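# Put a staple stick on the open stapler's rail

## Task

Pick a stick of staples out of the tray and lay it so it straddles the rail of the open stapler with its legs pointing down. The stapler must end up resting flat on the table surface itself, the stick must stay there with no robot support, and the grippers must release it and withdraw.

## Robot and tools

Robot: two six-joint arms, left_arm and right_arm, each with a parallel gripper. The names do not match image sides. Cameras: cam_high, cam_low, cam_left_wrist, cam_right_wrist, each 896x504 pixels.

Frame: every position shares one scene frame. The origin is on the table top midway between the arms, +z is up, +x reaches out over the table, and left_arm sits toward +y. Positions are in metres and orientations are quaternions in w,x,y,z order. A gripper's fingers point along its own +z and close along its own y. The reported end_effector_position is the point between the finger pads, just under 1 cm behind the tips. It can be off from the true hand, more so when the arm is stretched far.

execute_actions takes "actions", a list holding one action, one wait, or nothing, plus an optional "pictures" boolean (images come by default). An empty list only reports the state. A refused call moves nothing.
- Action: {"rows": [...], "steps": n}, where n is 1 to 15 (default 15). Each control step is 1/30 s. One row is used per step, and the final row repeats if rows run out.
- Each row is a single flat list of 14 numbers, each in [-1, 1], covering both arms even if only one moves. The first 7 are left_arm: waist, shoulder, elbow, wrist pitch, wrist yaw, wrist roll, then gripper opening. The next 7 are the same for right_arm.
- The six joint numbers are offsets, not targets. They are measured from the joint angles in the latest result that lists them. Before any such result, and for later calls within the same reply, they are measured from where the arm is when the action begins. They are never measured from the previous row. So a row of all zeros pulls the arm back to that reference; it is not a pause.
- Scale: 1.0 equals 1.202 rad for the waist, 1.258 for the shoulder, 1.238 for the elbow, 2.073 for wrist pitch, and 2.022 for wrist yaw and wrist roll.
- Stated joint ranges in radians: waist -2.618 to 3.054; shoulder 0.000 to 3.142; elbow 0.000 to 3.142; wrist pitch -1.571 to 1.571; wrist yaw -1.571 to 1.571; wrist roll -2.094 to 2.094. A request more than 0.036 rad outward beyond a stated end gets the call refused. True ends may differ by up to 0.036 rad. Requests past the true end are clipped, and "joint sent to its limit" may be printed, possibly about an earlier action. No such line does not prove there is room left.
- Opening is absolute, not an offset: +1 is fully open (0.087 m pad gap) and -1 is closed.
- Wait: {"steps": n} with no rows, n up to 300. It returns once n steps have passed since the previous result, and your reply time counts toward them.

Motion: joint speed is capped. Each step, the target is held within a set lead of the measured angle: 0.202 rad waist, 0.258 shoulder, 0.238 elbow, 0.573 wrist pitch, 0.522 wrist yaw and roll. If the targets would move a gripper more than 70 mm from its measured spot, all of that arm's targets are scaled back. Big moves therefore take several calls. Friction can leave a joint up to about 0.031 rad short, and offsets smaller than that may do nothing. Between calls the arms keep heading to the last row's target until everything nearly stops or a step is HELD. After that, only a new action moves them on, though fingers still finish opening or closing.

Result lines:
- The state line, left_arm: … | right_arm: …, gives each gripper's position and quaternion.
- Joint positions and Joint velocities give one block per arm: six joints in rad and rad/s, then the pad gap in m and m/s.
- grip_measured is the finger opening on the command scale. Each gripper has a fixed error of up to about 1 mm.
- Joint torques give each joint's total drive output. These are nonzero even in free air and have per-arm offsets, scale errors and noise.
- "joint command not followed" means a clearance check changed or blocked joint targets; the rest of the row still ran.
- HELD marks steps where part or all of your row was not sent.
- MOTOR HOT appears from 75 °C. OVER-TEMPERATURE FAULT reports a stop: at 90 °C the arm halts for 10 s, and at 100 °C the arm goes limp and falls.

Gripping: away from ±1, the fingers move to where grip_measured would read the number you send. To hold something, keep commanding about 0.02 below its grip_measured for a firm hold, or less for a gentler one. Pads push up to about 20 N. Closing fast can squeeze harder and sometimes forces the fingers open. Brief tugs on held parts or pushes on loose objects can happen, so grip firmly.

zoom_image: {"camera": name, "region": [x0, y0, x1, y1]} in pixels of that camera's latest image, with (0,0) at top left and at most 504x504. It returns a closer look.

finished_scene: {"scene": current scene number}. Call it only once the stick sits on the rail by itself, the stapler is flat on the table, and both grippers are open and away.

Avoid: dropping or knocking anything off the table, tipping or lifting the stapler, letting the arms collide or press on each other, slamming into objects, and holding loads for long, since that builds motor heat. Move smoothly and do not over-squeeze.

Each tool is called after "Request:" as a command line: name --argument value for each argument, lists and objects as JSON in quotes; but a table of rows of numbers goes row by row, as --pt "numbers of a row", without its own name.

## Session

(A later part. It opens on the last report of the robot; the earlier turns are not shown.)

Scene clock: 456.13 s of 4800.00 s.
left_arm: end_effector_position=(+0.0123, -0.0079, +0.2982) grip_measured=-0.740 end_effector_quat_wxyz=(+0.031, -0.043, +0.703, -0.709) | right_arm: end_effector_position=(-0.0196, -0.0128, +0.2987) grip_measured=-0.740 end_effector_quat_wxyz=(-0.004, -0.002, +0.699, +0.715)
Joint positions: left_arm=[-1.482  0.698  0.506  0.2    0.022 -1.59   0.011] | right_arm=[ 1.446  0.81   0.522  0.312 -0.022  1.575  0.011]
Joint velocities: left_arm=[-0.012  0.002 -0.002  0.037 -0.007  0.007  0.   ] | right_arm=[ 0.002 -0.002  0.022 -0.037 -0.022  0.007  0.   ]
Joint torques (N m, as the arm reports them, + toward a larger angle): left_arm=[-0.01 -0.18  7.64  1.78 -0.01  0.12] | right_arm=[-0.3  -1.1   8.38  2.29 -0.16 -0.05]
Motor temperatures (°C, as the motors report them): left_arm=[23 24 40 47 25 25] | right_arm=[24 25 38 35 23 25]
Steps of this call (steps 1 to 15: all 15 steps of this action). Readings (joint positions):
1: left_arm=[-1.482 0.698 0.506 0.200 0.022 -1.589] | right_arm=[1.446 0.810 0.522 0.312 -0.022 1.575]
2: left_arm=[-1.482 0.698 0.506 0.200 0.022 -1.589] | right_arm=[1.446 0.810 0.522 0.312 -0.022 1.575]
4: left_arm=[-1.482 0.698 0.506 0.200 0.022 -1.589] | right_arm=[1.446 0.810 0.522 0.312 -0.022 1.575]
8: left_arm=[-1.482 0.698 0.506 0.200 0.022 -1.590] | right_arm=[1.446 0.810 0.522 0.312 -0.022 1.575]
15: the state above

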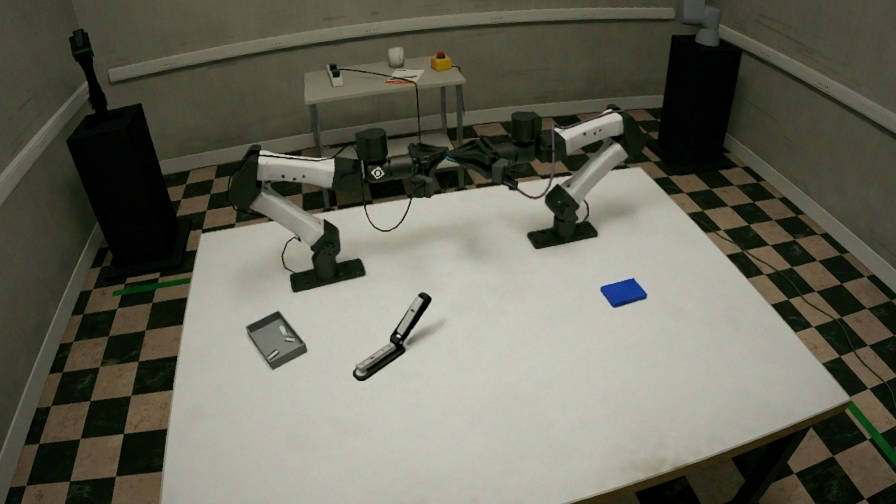

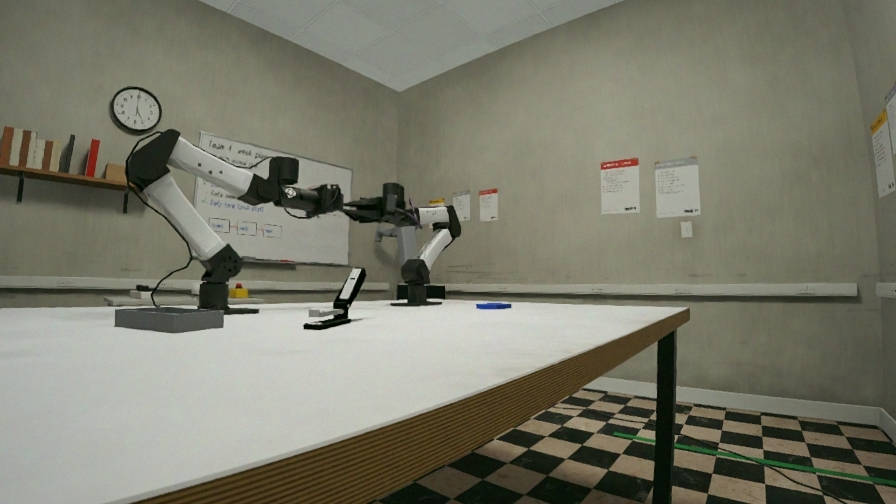

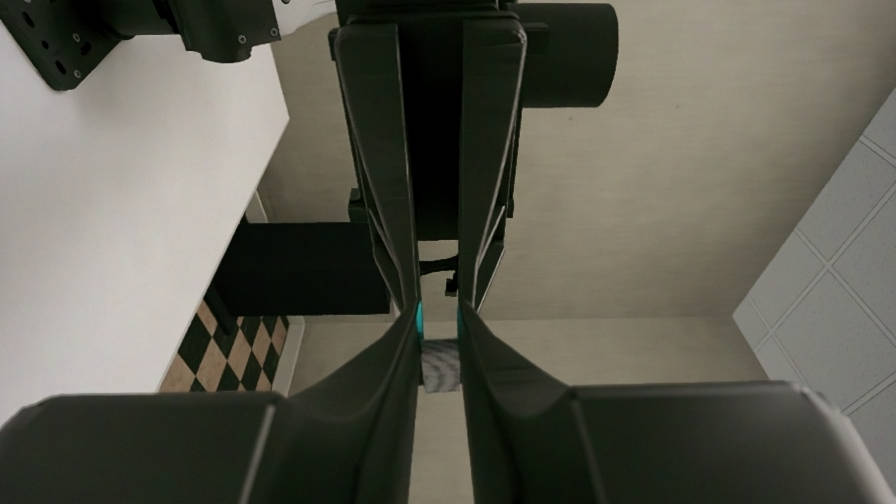

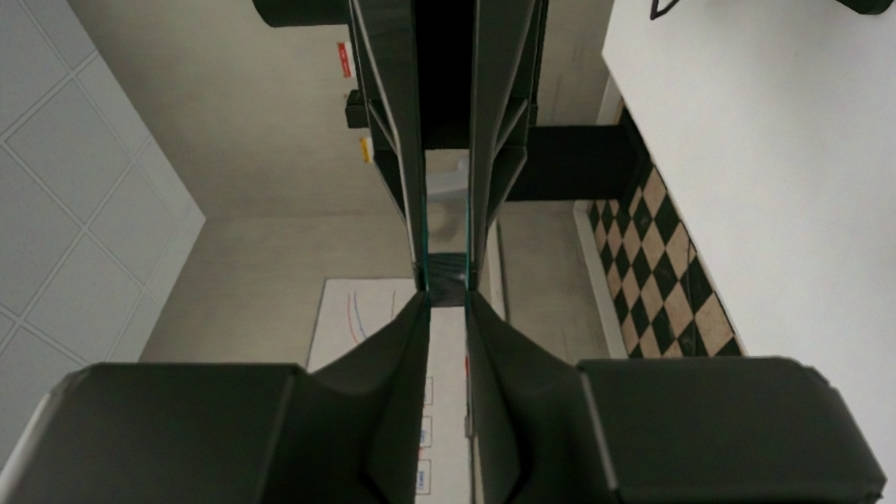

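Got it. Open right slightly and retract.

Request:
execute_actions --actions '[{"rows":[[0,0,0,0,0,0,-0.8,0,0,0,0,0,0,-0.45],[0,0,0,0,0,0,-0.8,0,0,0,0,0,0,-0.45],[0,0,0,0,0,0,-0.8,0,0,0,0,0,0,-0.45],[0,0,0,0,0,0,-0.8,0,0,0,0,0,0,-0.45],[0,0,0,0,0,0,-0.8,0,0,0,0,0,0,-0.45],[0,0,0,0,0,0,-0.8,0,-0.06,0,-0.045,0,0,-0.45],[0,0,0,0,0,0,-0.8,0,-0.06,0,-0.045,0,0,-0.45],[0,0,0,0,0,0,-0.8,0,-0.12,0,-0.08,0,0,-0.45],[0,0,0,0,0,0,-0.8,0,-0.12,0,-0.08,0,0,-0.45],[0,0,0,0,0,0,-0.8,0,-0.2,0,-0.125,0,0,-0.45]],"steps":15}]'

Scene clock: 467.00 s of 4800.00 s.
left_arm: end_effector_position=(+0.0123, -0.0079, +0.2982) grip_measured=-0.740 end_effector_quat_wxyz=(+0.031, -0.043, +0.703, -0.709) | right_arm: end_effector_position=(-0.0202, -0.0596, +0.3253) grip_measured=-0.450 end_effector_quat_wxyz=(-0.004, -0.002, +0.677, +0.736)
Joint positions: left_arm=[-1.482  0.698  0.506  0.2    0.022 -1.59   0.011] | right_arm=[ 1.446  0.563  0.522  0.125 -0.022  1.575  0.024]
Joint velocities: left_arm=[-0.002  0.002 -0.002 -0.022 -0.022  0.007  0.   ] | right_arm=[ 0.022  0.002 -0.002 -0.374 -0.007  0.066  0.   ]
Joint torques (N m, as the arm reports them, + toward a larger angle): left_arm=[-0.13 -0.19  7.64  1.78 -0.03  0.12] | right_arm=[-0.29  0.12  8.16  1.89 -0.17 -0.05]
Motor temperatures (°C, as the motors report them): left_arm=[23 24 40 47 25 25] | right_arm=[24 25 38 35 23 25]
Steps of this call (steps 1 to 15: the robot went on to your last target; steps 16 to 90: nothing new was sent; then 7.37 s passed at rest; steps 91 to 105: all 15 steps of this action). Readings (joint positions):
91: left_arm=[-1.482 0.698 0.506 0.200 0.022 -1.590] | right_arm=[1.446 0.810 0.522 0.312 -0.022 1.575]
92: left_arm=[-1.482 0.698 0.506 0.200 0.022 -1.590] | right_arm=[1.446 0.810 0.522 0.312 -0.022 1.575]
94: left_arm=[-1.482 0.698 0.506 0.200 0.022 -1.590] | right_arm=[1.446 0.810 0.522 0.312 -0.022 1.575]
98: left_arm=[-1.482 0.698 0.506 0.200 0.022 -1.590] | right_arm=[1.446 0.764 0.522 0.254 -0.022 1.575]
105: the state above

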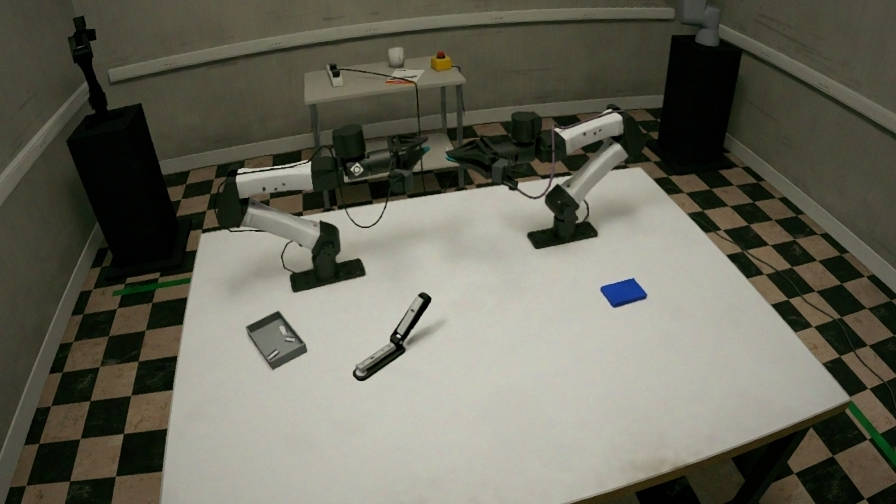

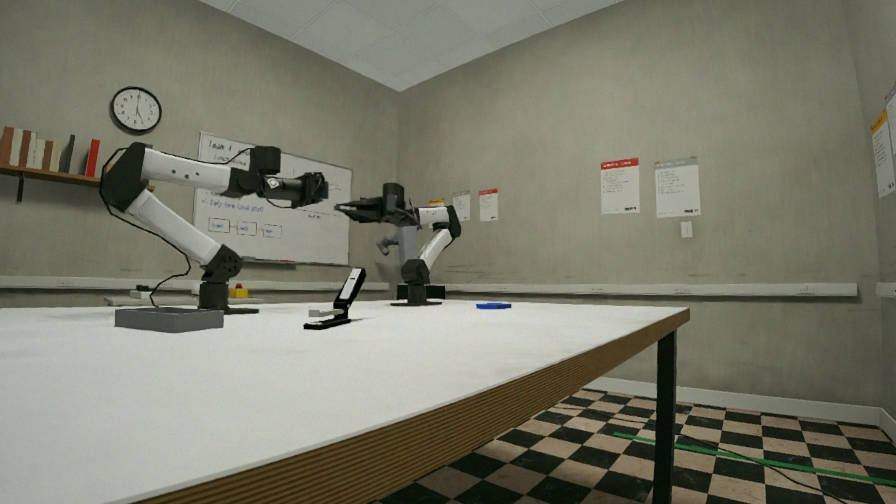

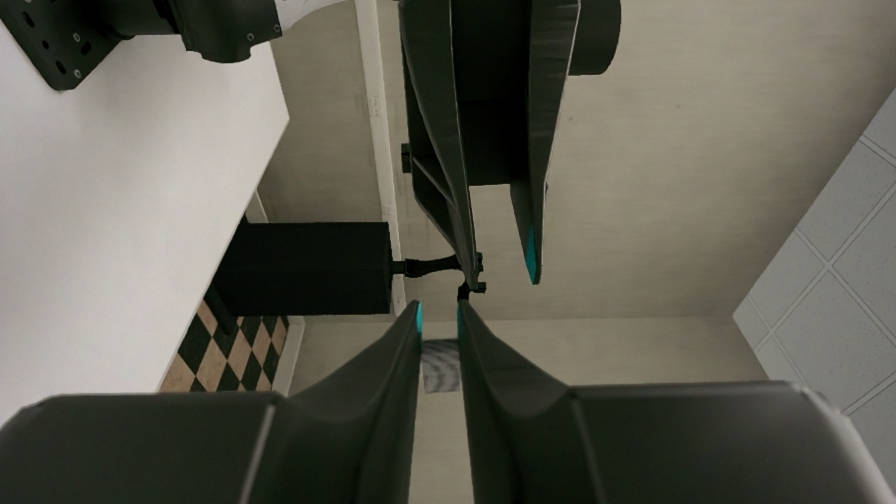

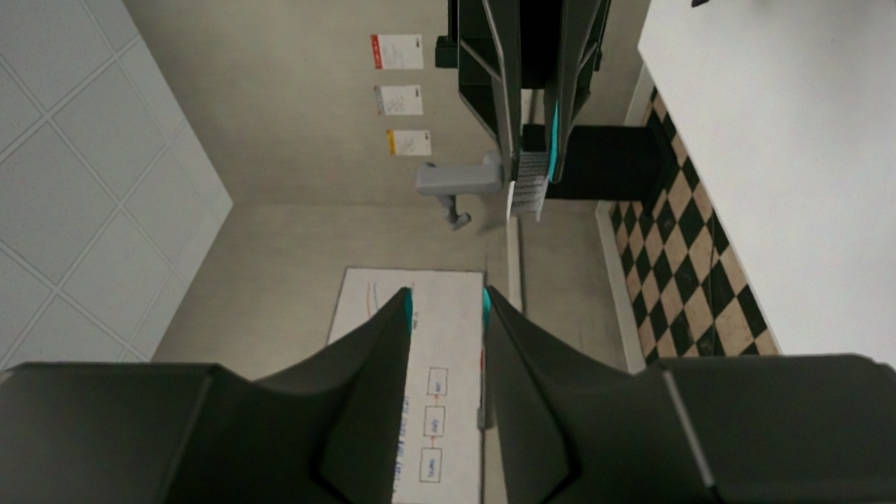

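Request:
execute_actions --actions '[{"rows":[[0.4,0.95,0.88,-0.71,0,0,-0.8,-0.95,0,0,0,0,-0.78,0.2]],"steps":15}]' --pictures false

Request:
execute_actions --actions '[{"steps":60}]'

Scene clock: 473.93 s of 4800.00 s.
left_arm: end_effector_position=(+0.2102, -0.0437, +0.1297) grip_measured=-0.740 end_effector_quat_wxyz=(+0.030, -0.304, +0.943, -0.136) | right_arm: end_effector_position=(+0.2757, -0.2015, +0.2780) grip_measured=+0.200 end_effector_quat_wxyz=(+0.680, -0.103, +0.679, +0.257)
Joint positions: left_arm=[-1.001  1.807  1.56  -1.044  0.022 -1.589  0.011] | right_arm=[ 0.381  0.563  0.522  0.098 -0.021  0.213  0.052]
Joint velocities: left_arm=[-0.012  1.673  0.691 -0.667 -0.125  0.066 -0.001] | right_arm=[-1.6   -0.012 -0.027 -0.007  0.154 -1.458  0.001]
Joint torques (N m, as the arm reports them, + toward a larger angle): left_arm=[-0.25 -9.16  6.03 -0.19 -0.09  0.05] | right_arm=[ 1.63  0.42  8.15  2.56 -0.35 -0.09]
Motor temperatures (°C, as the motors report them): left_arm=[23 24 40 47 25 25] | right_arm=[24 25 38 36 23 25]
Steps of this call (steps 1 to 30: the robot went on to your last target; steps 31 to 100: nothing new was sent; then 3.10 s passed at rest; steps 101 to 115: all 15 steps of this action). Readings (joint positions):
101: left_arm=[-1.456 0.719 0.538 0.134 0.034 -1.589] | right_arm=[1.414 0.563 0.522 0.064 -0.036 1.497]
102: left_arm=[-1.400 0.777 0.602 0.045 0.036 -1.589] | right_arm=[1.344 0.563 0.522 0.068 -0.038 1.397]
104: left_arm=[-1.281 0.918 0.739 -0.122 0.035 -1.589] | right_arm=[1.193 0.563 0.522 0.081 -0.033 1.200]
108: left_arm=[-1.060 1.221 1.033 -0.489 0.030 -1.589] | right_arm=[0.894 0.563 0.522 0.093 -0.027 0.805]
115: the state above

Scene clock: 475.93 s of 4800.00 s.
left_arm: end_effector_position=(+0.1821, -0.0033, +0.0880) grip_measured=-0.740 end_effector_quat_wxyz=(-0.014, -0.308, +0.951, +0.009) | right_arm: end_effector_position=(+0.2897, -0.2281, +0.2775) grip_measured=+0.200 end_effector_quat_wxyz=(+0.710, -0.147, +0.670, +0.160)
Joint positions: left_arm=[-1.001  1.914  1.572 -1.254  0.022 -1.589  0.011] | right_arm=[ 0.311  0.563  0.522  0.1   -0.015  0.005  0.052]
Joint velocities: left_arm=[-0.012 -0.007 -0.007 -0.022 -0.022 -0.007 -0.   ] | right_arm=[ 0.012 -0.012 -0.012 -0.037 -0.022  0.037  0.001]
Joint torques (N m, as the arm reports them, + toward a larger angle): left_arm=[-0.03 -9.78  7.67  0.09 -0.09  0.04] | right_arm=[-0.85  0.43  8.19  2.53 -0.22 -0.08]
Motor temperatures (°C, as the motors report them): left_arm=[23 25 40 46 25 25] | right_arm=[24 25 38 36 23 25]
Steps of this call (steps 1 to 30: the robot went on to your last target; steps 31 to 60: nothing new was sent). Readings (joint positions):
1: left_arm=[-1.001 1.855 1.572 -1.069 0.022 -1.589] | right_arm=[0.339 0.563 0.522 0.099 -0.017 0.171]
2: left_arm=[-1.001 1.887 1.572 -1.099 0.022 -1.589] | right_arm=[0.319 0.563 0.522 0.099 -0.015 0.139]
4: left_arm=[-1.001 1.920 1.572 -1.162 0.022 -1.589] | right_arm=[0.311 0.563 0.522 0.100 -0.015 0.090]
8: left_arm=[-1.001 1.914 1.572 -1.221 0.022 -1.589] | right_arm=[0.311 0.563 0.522 0.100 -0.015 0.040]
60: the state above
All arms were judged still, so your last target was given up. Only a new action makes them travel on or press farther. Fingers that are still opening or closing keep moving.

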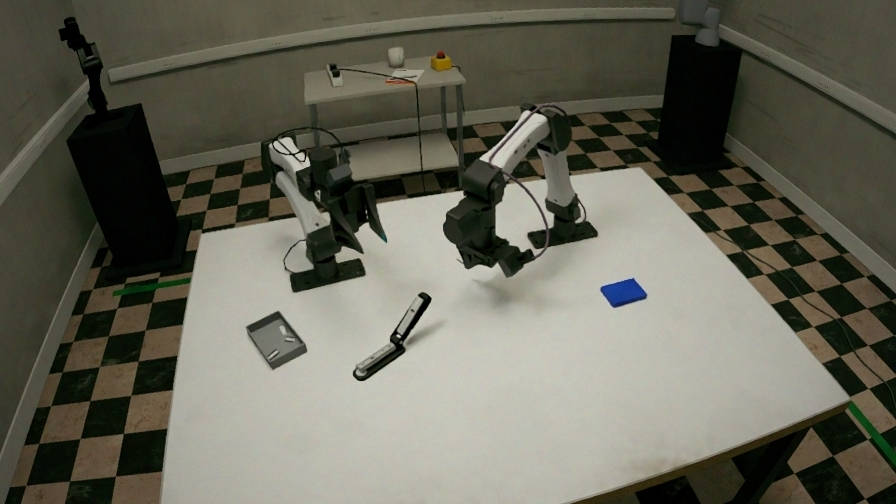

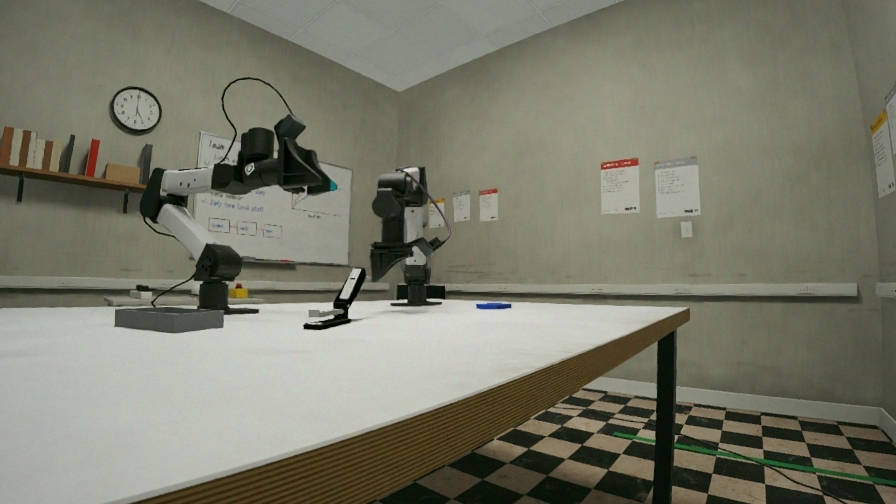

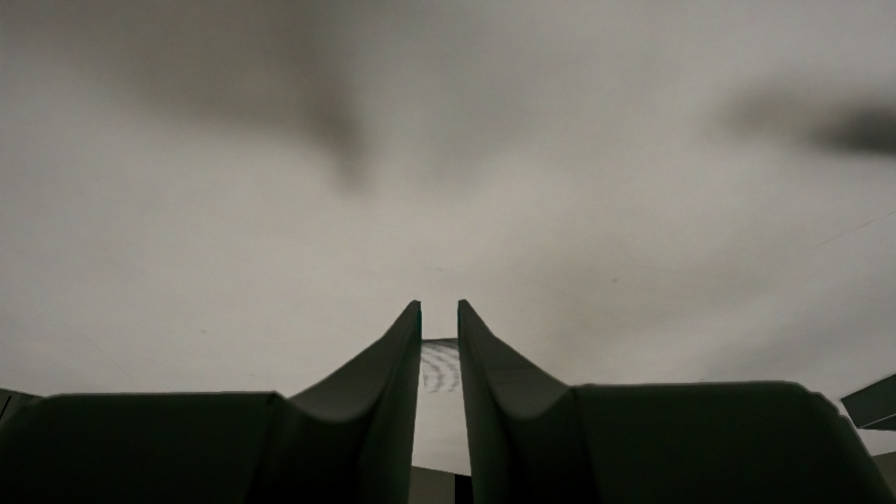

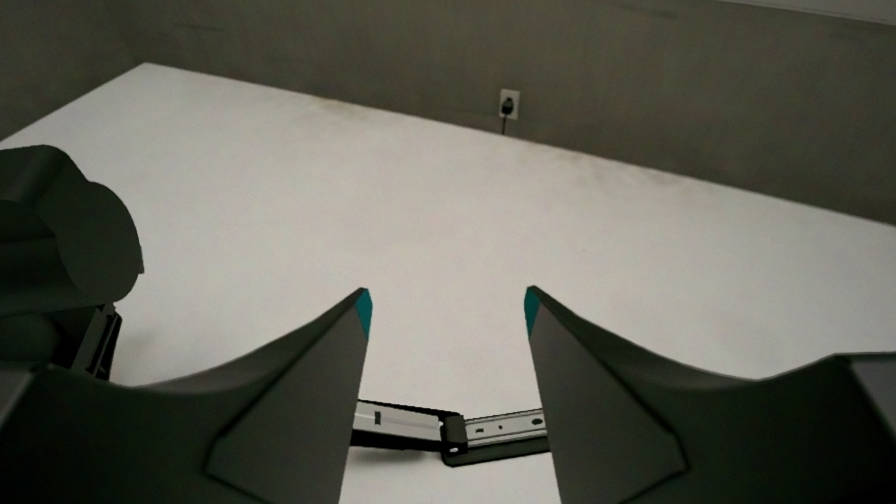

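Request:
execute_actions --actions '[{"rows":[[0,0.03,-0.05,0.05,0,0,-0.8,0,0,0,0,0,0,0.2],[0,0.03,-0.05,0.05,0,0,-0.8,0,0,0,0,0,0,0.2],[0,0.03,-0.05,0.05,0,0,-0.8,0,0,0,0,0,0,0.2],[0,0.06,-0.1,0.1,0,0,-0.8,0,0,0,0,0,0,0.2],[0,0.06,-0.1,0.1,0,0,-0.8,0,0,0,0,0,0,0.2],[0,0.06,-0.1,0.1,0,0,-0.8,0,0,0,0,0,0,0.2],[0,0.09,-0.15,0.15,0,0,-0.8,0,0,0,0,0,0,0.2]],"steps":15}]' --pictures false

Request:
execute_actions --actions '[{"steps":30}]' --pictures false

Scene clock: 484.27 s of 4800.00 s.
left_arm: end_effector_position=(+0.1847, -0.0062, +0.0098) grip_measured=-0.741 end_effector_quat_wxyz=(-0.019, -0.309, +0.951, +0.020) | right_arm: end_effector_position=(+0.2897, -0.2281, +0.2775) grip_measured=+0.200 end_effector_quat_wxyz=(+0.710, -0.147, +0.670, +0.160)
Joint positions: left_arm=[-0.998  2.021  1.402 -1.001  0.025 -1.588  0.011] | right_arm=[ 0.311  0.563  0.522  0.1   -0.015  0.005  0.052]
Joint velocities: left_arm=[-0.002  0.002 -0.007  0.11  -0.037  0.051 -0.001] | right_arm=[-0.002  0.007  0.007 -0.007 -0.095  0.081 -0.001]
Joint torques (N m, as the arm reports them, + toward a larger angle): left_arm=[-0.09 -8.44  4.55  0.48 -0.09  0.06] | right_arm=[-0.29  0.44  8.17  2.26 -0.16  0.02]
Motor temperatures (°C, as the motors report them): left_arm=[23 28 40 44 25 25] | right_arm=[24 25 38 37 23 25]
Steps of this call (steps 1 to 90: nothing new was sent; then 4.83 s passed at rest; steps 91 to 105: all 15 steps of this action). Readings (joint positions):
91: left_arm=[-1.001 1.914 1.566 -1.244 0.022 -1.589] | right_arm=[0.311 0.563 0.522 0.100 -0.015 0.005]
92: left_arm=[-1.001 1.915 1.557 -1.227 0.022 -1.589] | right_arm=[0.311 0.563 0.522 0.100 -0.015 0.005]
94: left_arm=[-1.001 1.925 1.531 -1.190 0.022 -1.589] | right_arm=[0.311 0.563 0.522 0.100 -0.015 0.005]
98: left_arm=[-1.001 1.976 1.447 -1.077 0.022 -1.589] | right_arm=[0.311 0.563 0.522 0.100 -0.015 0.005]
105: the state above

Scene clock: 485.27 s of 4800.00 s.
left_arm: end_effector_position=(+0.1886, -0.0117, +0.0096) grip_measured=-0.741 end_effector_quat_wxyz=(-0.015, -0.309, +0.951, +0.006) | right_arm: end_effector_position=(+0.2897, -0.2281, +0.2775) grip_measured=+0.200 end_effector_quat_wxyz=(+0.710, -0.147, +0.670, +0.160)
Joint positions: left_arm=[-0.998  2.021  1.402 -0.973  0.025 -1.588  0.011] | right_arm=[ 0.311  0.563  0.522  0.1   -0.015  0.005  0.052]
Joint velocities: left_arm=[-0.007 -0.007 -0.007  0.066  0.022  0.007 -0.001] | right_arm=[-0.002 -0.022 -0.007  0.051  0.007  0.066  0.001]
Joint torques (N m, as the arm reports them, + toward a larger angle): left_arm=[-0.26 -8.49  4.55  0.52 -0.11  0.03] | right_arm=[-0.3   0.46  8.16  2.26 -0.16  0.02]
Motor temperatures (°C, as the motors report them): left_arm=[23 28 40 43 25 25] | right_arm=[24 25 38 37 23 25]
Steps of this call (steps 1 to 30: the robot went on to your last target). Readings (joint positions):
1: left_arm=[-0.998 2.021 1.402 -0.992 0.025 -1.588] | right_arm=[0.311 0.563 0.522 0.100 -0.015 0.005]
2: left_arm=[-0.998 2.021 1.402 -0.990 0.025 -1.588] | right_arm=[0.311 0.563 0.522 0.100 -0.015 0.005]
4: left_arm=[-0.998 2.021 1.402 -0.983 0.025 -1.588] | right_arm=[0.311 0.563 0.522 0.100 -0.015 0.005]
8: left_arm=[-0.998 2.021 1.402 -0.977 0.025 -1.588] | right_arm=[0.311 0.563 0.522 0.100 -0.015 0.005]
30: the state above
All arms were judged still, so your last target was given up. Only a new action makes them travel on or press farther. Fingers that are still opening or closing keep moving.

Request:
execute_actions --actions '[{"rows":[[0,0,0,0,0,0,-0.4,0,0,0,0,0,0,0.2],[0,0,0,0,0,0,-0.4,0,0,0,0,0,0,0.2],[0,0,0,0,0,0,-0.4,0,0,0,0,0,0,0.2],[0,0,0,0,0,0,-0.4,0,0,0,0,0,0,0.2],[0,0,0,0,0,0,-0.4,0,0,0,0,0,0,0.2],[0,-0.05,0.08,-0.08,0,0,-0.4,0,0,0,0,0,0,0.2],[0,-0.05,0.08,-0.08,0,0,-0.4,0,0,0,0,0,0,0.2],[0,-0.05,0.08,-0.08,0,0,-0.4,0,0,0,0,0,0,0.2],[0,-0.1,0.16,-0.16,0,0,-0.4,0,0,0,0,0,0,0.2]],"steps":15}]'

Scene clock: 491.53 s of 4800.00 s.
left_arm: end_effector_position=(+0.1900, -0.0139, +0.1011) grip_measured=-0.400 end_effector_quat_wxyz=(-0.005, -0.308, +0.951, -0.026) | right_arm: end_effector_position=(+0.2897, -0.2281, +0.2775) grip_measured=+0.200 end_effector_quat_wxyz=(+0.710, -0.147, +0.670, +0.160)
Joint positions: left_arm=[-0.998  1.891  1.592 -1.225  0.026 -1.588  0.026] | right_arm=[ 0.311  0.563  0.522  0.1   -0.015  0.005  0.052]
Joint velocities: left_arm=[ 0.007 -0.227  0.134 -0.359  0.037 -0.022  0.001] | right_arm=[ 0.007  0.007 -0.022 -0.051 -0.022 -0.037 -0.   ]
Joint torques (N m, as the arm reports them, + toward a larger angle): left_arm=[-0.05 -7.15  6.05  0.17 -0.11  0.05] | right_arm=[-0.29  0.45  8.17  2.25 -0.16  0.01]
Motor temperatures (°C, as the motors report them): left_arm=[23 29 40 42 25 25] | right_arm=[24 25 38 37 23 25]
Steps of this call (steps 1 to 90: nothing new was sent; then 2.77 s passed at rest; steps 91 to 105: all 15 steps of this action). Readings (joint positions):
91: left_arm=[-0.998 2.021 1.402 -0.973 0.025 -1.588] | right_arm=[0.311 0.563 0.522 0.100 -0.015 0.005]
92: left_arm=[-0.998 2.021 1.402 -0.975 0.025 -1.588] | right_arm=[0.311 0.563 0.522 0.100 -0.015 0.005]
94: left_arm=[-0.998 2.021 1.402 -0.977 0.026 -1.588] | right_arm=[0.311 0.563 0.522 0.100 -0.015 0.005]
98: left_arm=[-0.998 2.009 1.447 -1.049 0.026 -1.588] | right_arm=[0.311 0.563 0.522 0.100 -0.015 0.005]
105: the state above

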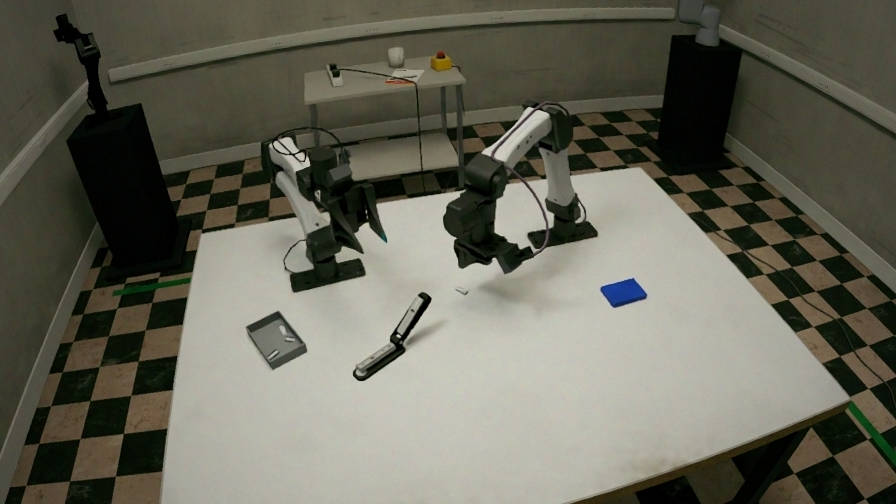

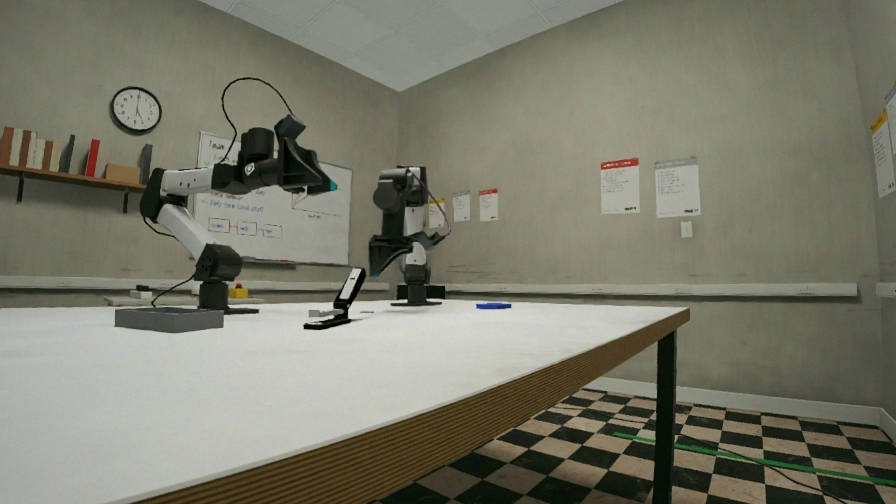

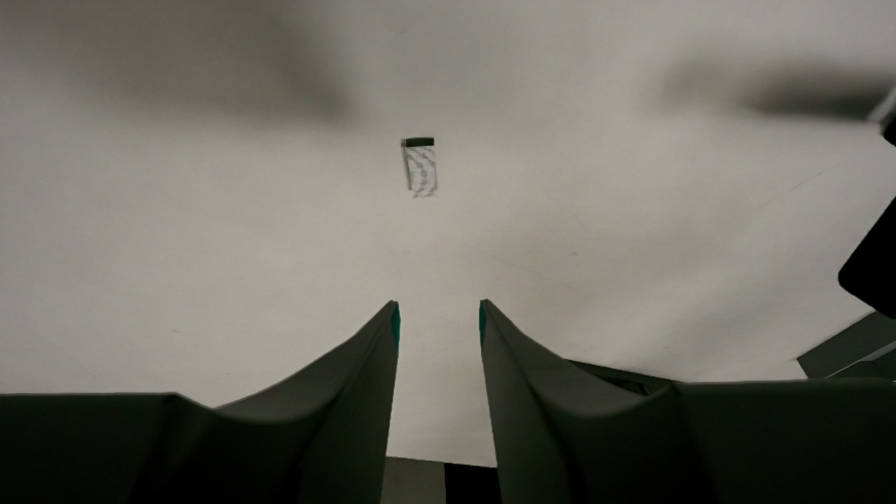

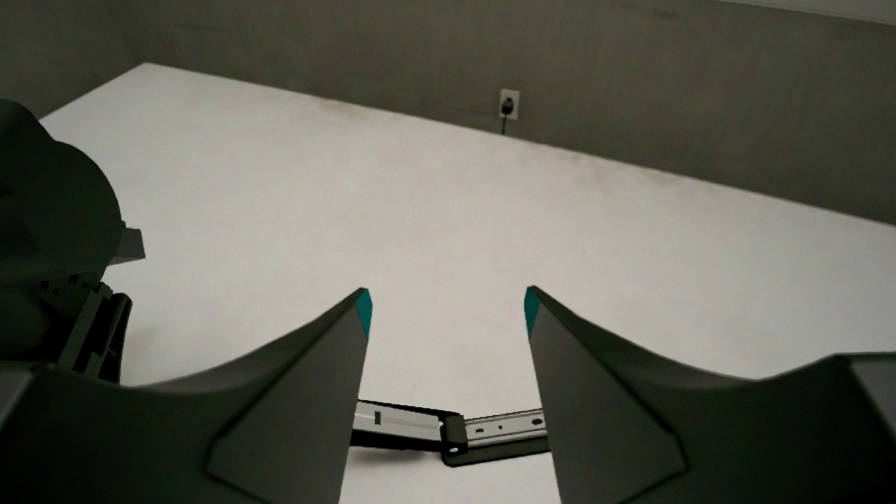

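Request:
execute_actions --actions '[{"rows":[[1.0,-1.0,-0.9,0.6,0,0.78,-0.4,0.55,1.0,0.87,-0.7,0,0.23,-0.3]],"steps":15}]' --pictures false

Request:
execute_actions --actions '[{"steps":60}]'

Scene clock: 506.13 s of 4800.00 s.
left_arm: end_effector_position=(+0.3418, +0.2456, +0.1856) grip_measured=-0.400 end_effector_quat_wxyz=(+0.512, -0.127, +0.833, -0.169) | right_arm: end_effector_position=(+0.1622, -0.0379, +0.1407) grip_measured=-0.300 end_effector_quat_wxyz=(+0.085, -0.316, +0.940, +0.095)
Joint positions: left_arm=[-0.173  0.959  0.696 -0.169  0.03  -0.457  0.026] | right_arm=[ 0.976  1.744  1.574 -1.146 -0.019  0.442  0.031]
Joint velocities: left_arm=[ 1.902 -2.342 -1.897  1.136 -0.081  2.44  -0.001] | right_arm=[-0.002  1.639  0.222 -0.711 -0.095  0.125 -0.   ]
Joint torques (N m, as the arm reports them, + toward a larger angle): left_arm=[-0.6  -2.38  5.65  1.6  -0.06  0.1 ] | right_arm=[-0.59 -9.45  8.   -0.16 -0.09  0.12]
Motor temperatures (°C, as the motors report them): left_arm=[23 30 39 40 25 25] | right_arm=[24 25 39 37 23 25]
From where the robot then was, a joint's target lay farther than a number of 1.0 reaches, so one or more steps of this call were cut to that.
Steps of this call (steps 1 to 30: the robot went on to your last target; steps 31 to 100: nothing new was sent; then 10.77 s passed at rest; steps 101 to 115: all 15 steps of this action). Readings (joint positions):
101: left_arm=[-0.983 1.860 1.555 -1.223 0.033 -1.527] | right_arm=[0.339 0.588 0.558 0.028 -0.004 0.067]
102: left_arm=[-0.949 1.811 1.484 -1.125 0.041 -1.448] | right_arm=[0.401 0.654 0.629 -0.071 -0.002 0.139]
104: left_arm=[-0.843 1.697 1.355 -0.962 0.042 -1.299] | right_arm=[0.536 0.814 0.785 -0.262 -0.002 0.248]
108: left_arm=[-0.607 1.448 1.119 -0.635 0.038 -1.007] | right_arm=[0.811 1.158 1.107 -0.659 -0.004 0.372]
115: the state above

Scene clock: 508.13 s of 4800.00 s.
left_arm: end_effector_position=(+0.3097, +0.3800, +0.2172) grip_measured=-0.400 end_effector_quat_wxyz=(+0.649, -0.091, +0.753, +0.064) | right_arm: end_effector_position=(+0.1404, -0.0778, +0.1133) grip_measured=-0.300 end_effector_quat_wxyz=(-0.018, -0.307, +0.952, -0.004)
Joint positions: left_arm=[ 0.198  0.642  0.498 -0.007  0.016 -0.02   0.026] | right_arm=[ 0.976  1.842  1.576 -1.335 -0.019  0.463  0.031]
Joint velocities: left_arm=[-0.007 -0.007  0.012  0.007 -0.007  0.066 -0.001] | right_arm=[-0.007 -0.017  0.002 -0.022 -0.022 -0.007 -0.001]
Joint torques (N m, as the arm reports them, + toward a larger angle): left_arm=[ 0.59 -0.6   6.06  2.02  0.07  0.13] | right_arm=[-0.62 -9.7   8.71  0.19 -0.09  0.11]
Motor temperatures (°C, as the motors report them): left_arm=[23 30 39 41 25 25] | right_arm=[24 25 39 37 23 25]
Steps of this call (steps 1 to 45: the robot went on to your last target; steps 46 to 60: nothing new was sent). Readings (joint positions):
1: left_arm=[-0.103 0.876 0.631 -0.133 0.029 -0.377] | right_arm=[0.976 1.791 1.576 -1.171 -0.019 0.446]
2: left_arm=[-0.029 0.791 0.572 -0.110 0.028 -0.307] | right_arm=[0.976 1.826 1.576 -1.204 -0.019 0.449]
4: left_arm=[0.116 0.671 0.506 -0.086 0.023 -0.204] | right_arm=[0.976 1.856 1.576 -1.256 -0.019 0.454]
8: left_arm=[0.198 0.642 0.498 -0.033 0.016 -0.097] | right_arm=[0.976 1.844 1.576 -1.307 -0.019 0.459]
60: the state above
All arms were judged still, so your last target was given up. Only a new action makes them travel on or press farther. Fingers that are still opening or closing keep moving.

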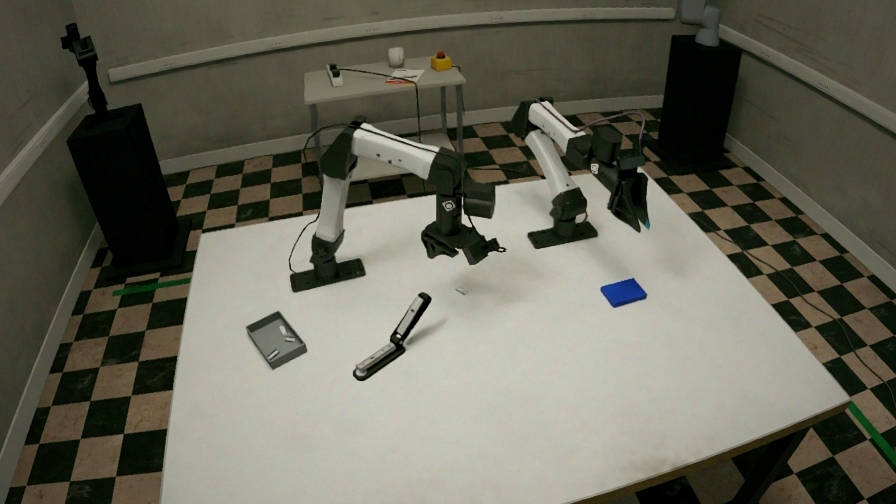

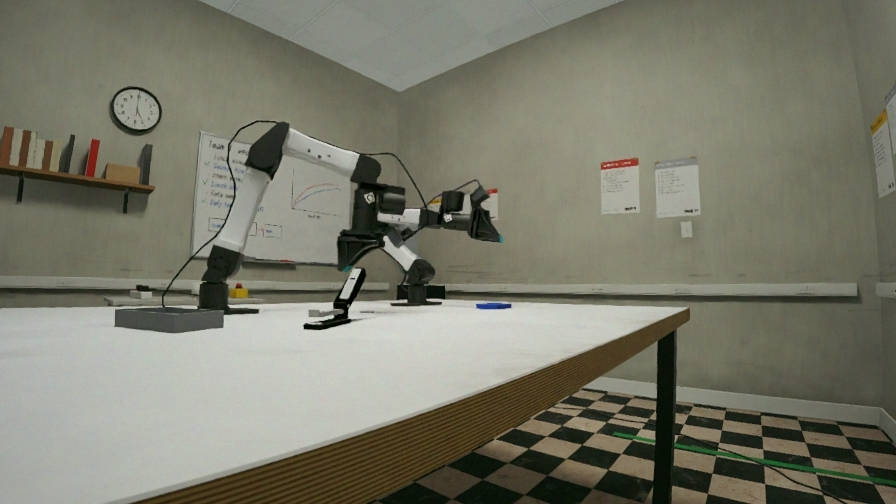

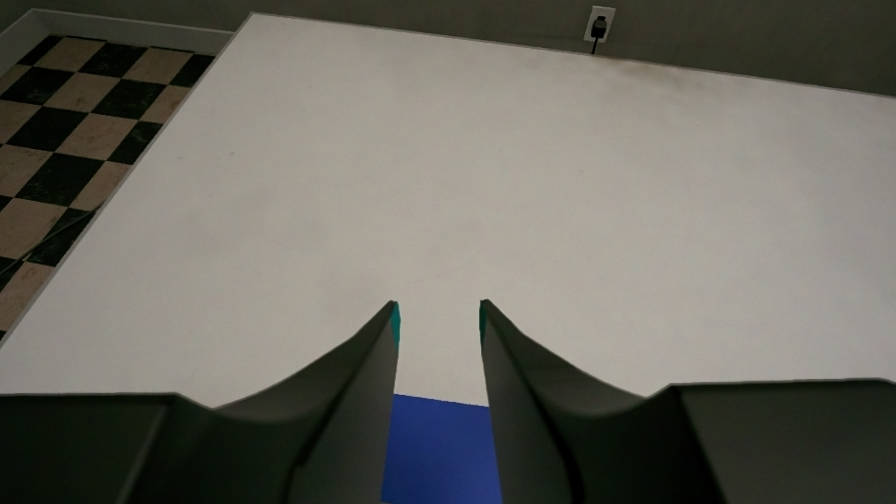

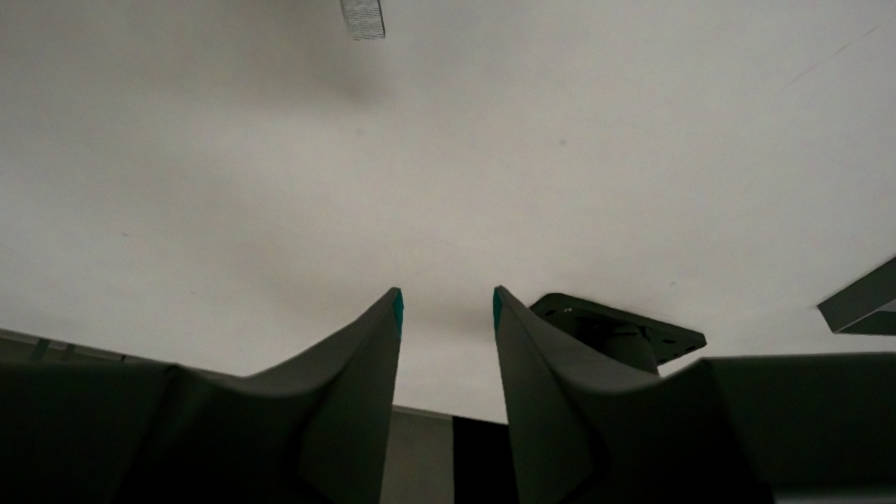

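Reach +6.5 cm and down a bit.

Request:
execute_actions --actions '[{"rows":[[0,0,0,0,0,0,-0.4,-0.02,0.27,0.25,-0.0,0,0,-0.3]],"steps":15}]' --pictures false

Request:
execute_actions --actions '[{"steps":30}]'

Scene clock: 512.87 s of 4800.00 s.
left_arm: end_effector_position=(+0.3097, +0.3800, +0.2172) grip_measured=-0.400 end_effector_quat_wxyz=(+0.649, -0.091, +0.753, +0.064) | right_arm: end_effector_position=(+0.1779, -0.0204, +0.0551) grip_measured=-0.300 end_effector_quat_wxyz=(-0.042, -0.298, +0.953, -0.026)
Joint positions: left_arm=[ 0.198  0.642  0.498 -0.007  0.016 -0.02   0.026] | right_arm=[ 0.958  2.204  1.857 -1.32  -0.02   0.463  0.031]
Joint velocities: left_arm=[-0.027 -0.037  0.002  0.022 -0.022  0.022  0.   ] | right_arm=[-0.017 -0.007  0.007 -0.022 -0.007 -0.022  0.001]
Joint torques (N m, as the arm reports them, + toward a larger angle): left_arm=[ 0.    0.1   7.57  1.84 -0.04  0.03] | right_arm=[ -0.76 -12.41   8.92   0.04  -0.13   0.03]
Motor temperatures (°C, as the motors report them): left_arm=[23 29 39 43 25 25] | right_arm=[24 27 39 35 23 25]
Steps of this call (steps 1 to 90: nothing new was sent; then 1.23 s passed at rest; steps 91 to 105: all 15 steps of this action). Readings (joint positions):
91: left_arm=[0.198 0.642 0.498 -0.007 0.016 -0.020] | right_arm=[0.975 1.876 1.620 -1.370 -0.020 0.463]
92: left_arm=[0.198 0.642 0.498 -0.007 0.016 -0.020] | right_arm=[0.972 1.939 1.705 -1.389 -0.020 0.463]
94: left_arm=[0.198 0.642 0.498 -0.007 0.016 -0.020] | right_arm=[0.965 2.072 1.831 -1.351 -0.020 0.463]
98: left_arm=[0.198 0.642 0.498 -0.007 0.016 -0.020] | right_arm=[0.958 2.200 1.857 -1.319 -0.020 0.463]
105: the state above

Scene clock: 513.87 s of 4800.00 s.
left_arm: end_effector_position=(+0.3097, +0.3800, +0.2172) grip_measured=-0.400 end_effector_quat_wxyz=(+0.649, -0.091, +0.753, +0.064) | right_arm: end_effector_position=(+0.1779, -0.0204, +0.0551) grip_measured=-0.300 end_effector_quat_wxyz=(-0.042, -0.298, +0.953, -0.026)
Joint positions: left_arm=[ 0.198  0.642  0.498 -0.007  0.016 -0.02   0.026] | right_arm=[ 0.958  2.204  1.857 -1.32  -0.02   0.463  0.031]
Joint velocities: left_arm=[-0.012 -0.002 -0.007 -0.095 -0.066  0.007  0.002] | right_arm=[ 0.007  0.017  0.017 -0.066 -0.022  0.007  0.   ]
Joint torques (N m, as the arm reports them, + toward a larger angle): left_arm=[ 0.04 -0.01  7.6   1.84 -0.03  0.03] | right_arm=[ -0.79 -12.43   8.96   0.05  -0.13   0.03]
Motor temperatures (°C, as the motors report them): left_arm=[23 29 39 43 25 25] | right_arm=[24 28 39 35 23 25]
Steps of this call (steps 1 to 15: the robot went on to your last target; steps 16 to 30: nothing new was sent). Readings (joint positions):
1: left_arm=[0.198 0.642 0.498 -0.007 0.016 -0.020] | right_arm=[0.958 2.204 1.857 -1.320 -0.020 0.463]
2: left_arm=[0.198 0.642 0.498 -0.007 0.016 -0.020] | right_arm=[0.958 2.204 1.857 -1.320 -0.020 0.463]
4: left_arm=[0.198 0.642 0.498 -0.007 0.016 -0.020] | right_arm=[0.958 2.204 1.857 -1.320 -0.020 0.463]
8: left_arm=[0.198 0.642 0.498 -0.007 0.016 -0.020] | right_arm=[0.958 2.204 1.857 -1.320 -0.020 0.463]
30: the state above
All arms were judged still, so your last target was given up. Only a new action makes them travel on or press farther. Fingers that are still opening or closing keep moving.

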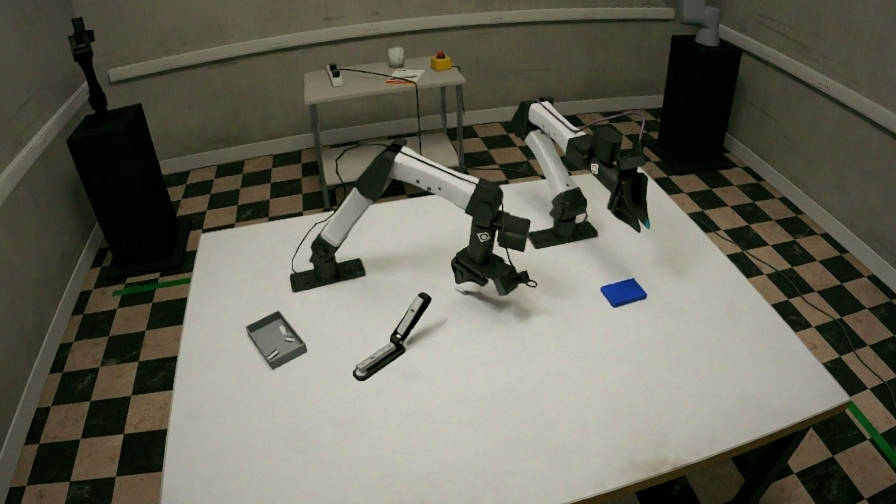

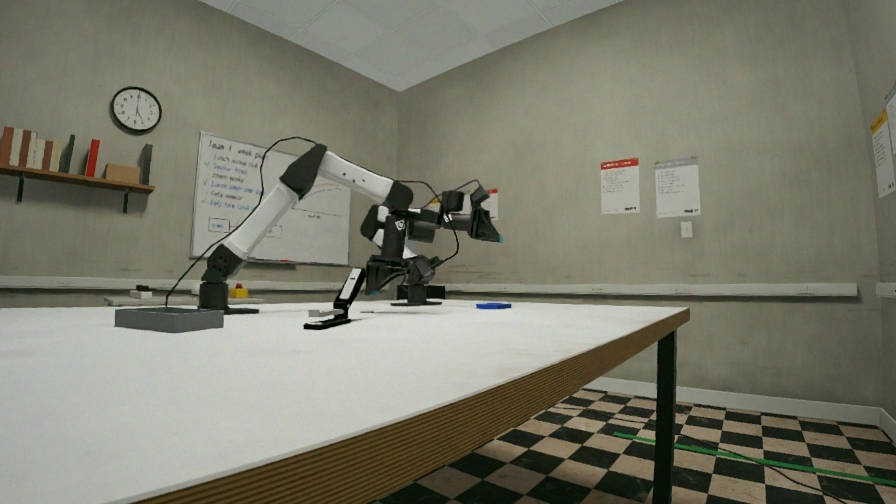

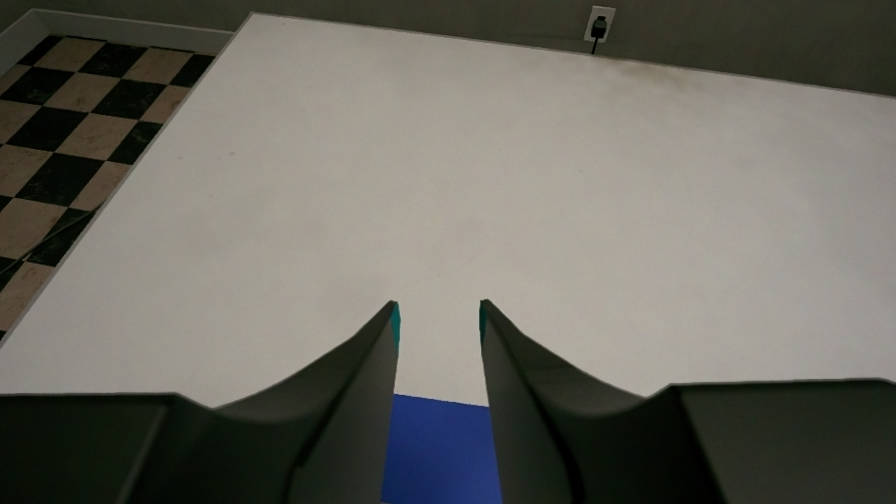

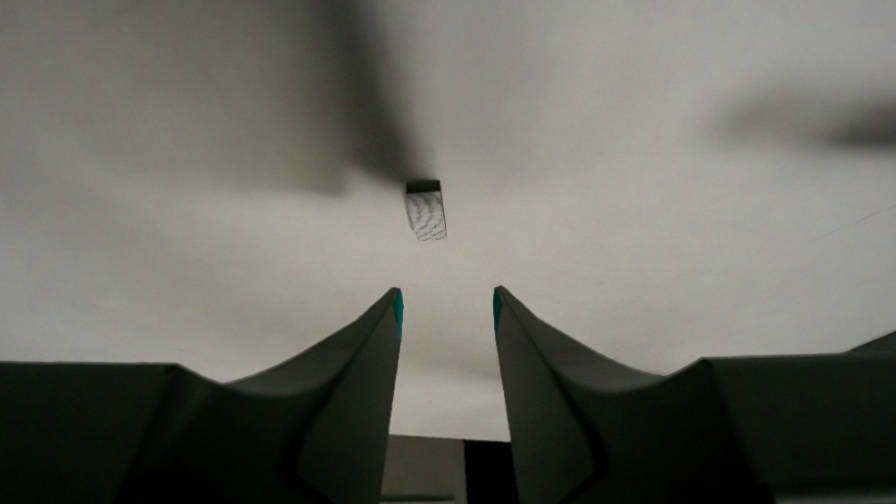

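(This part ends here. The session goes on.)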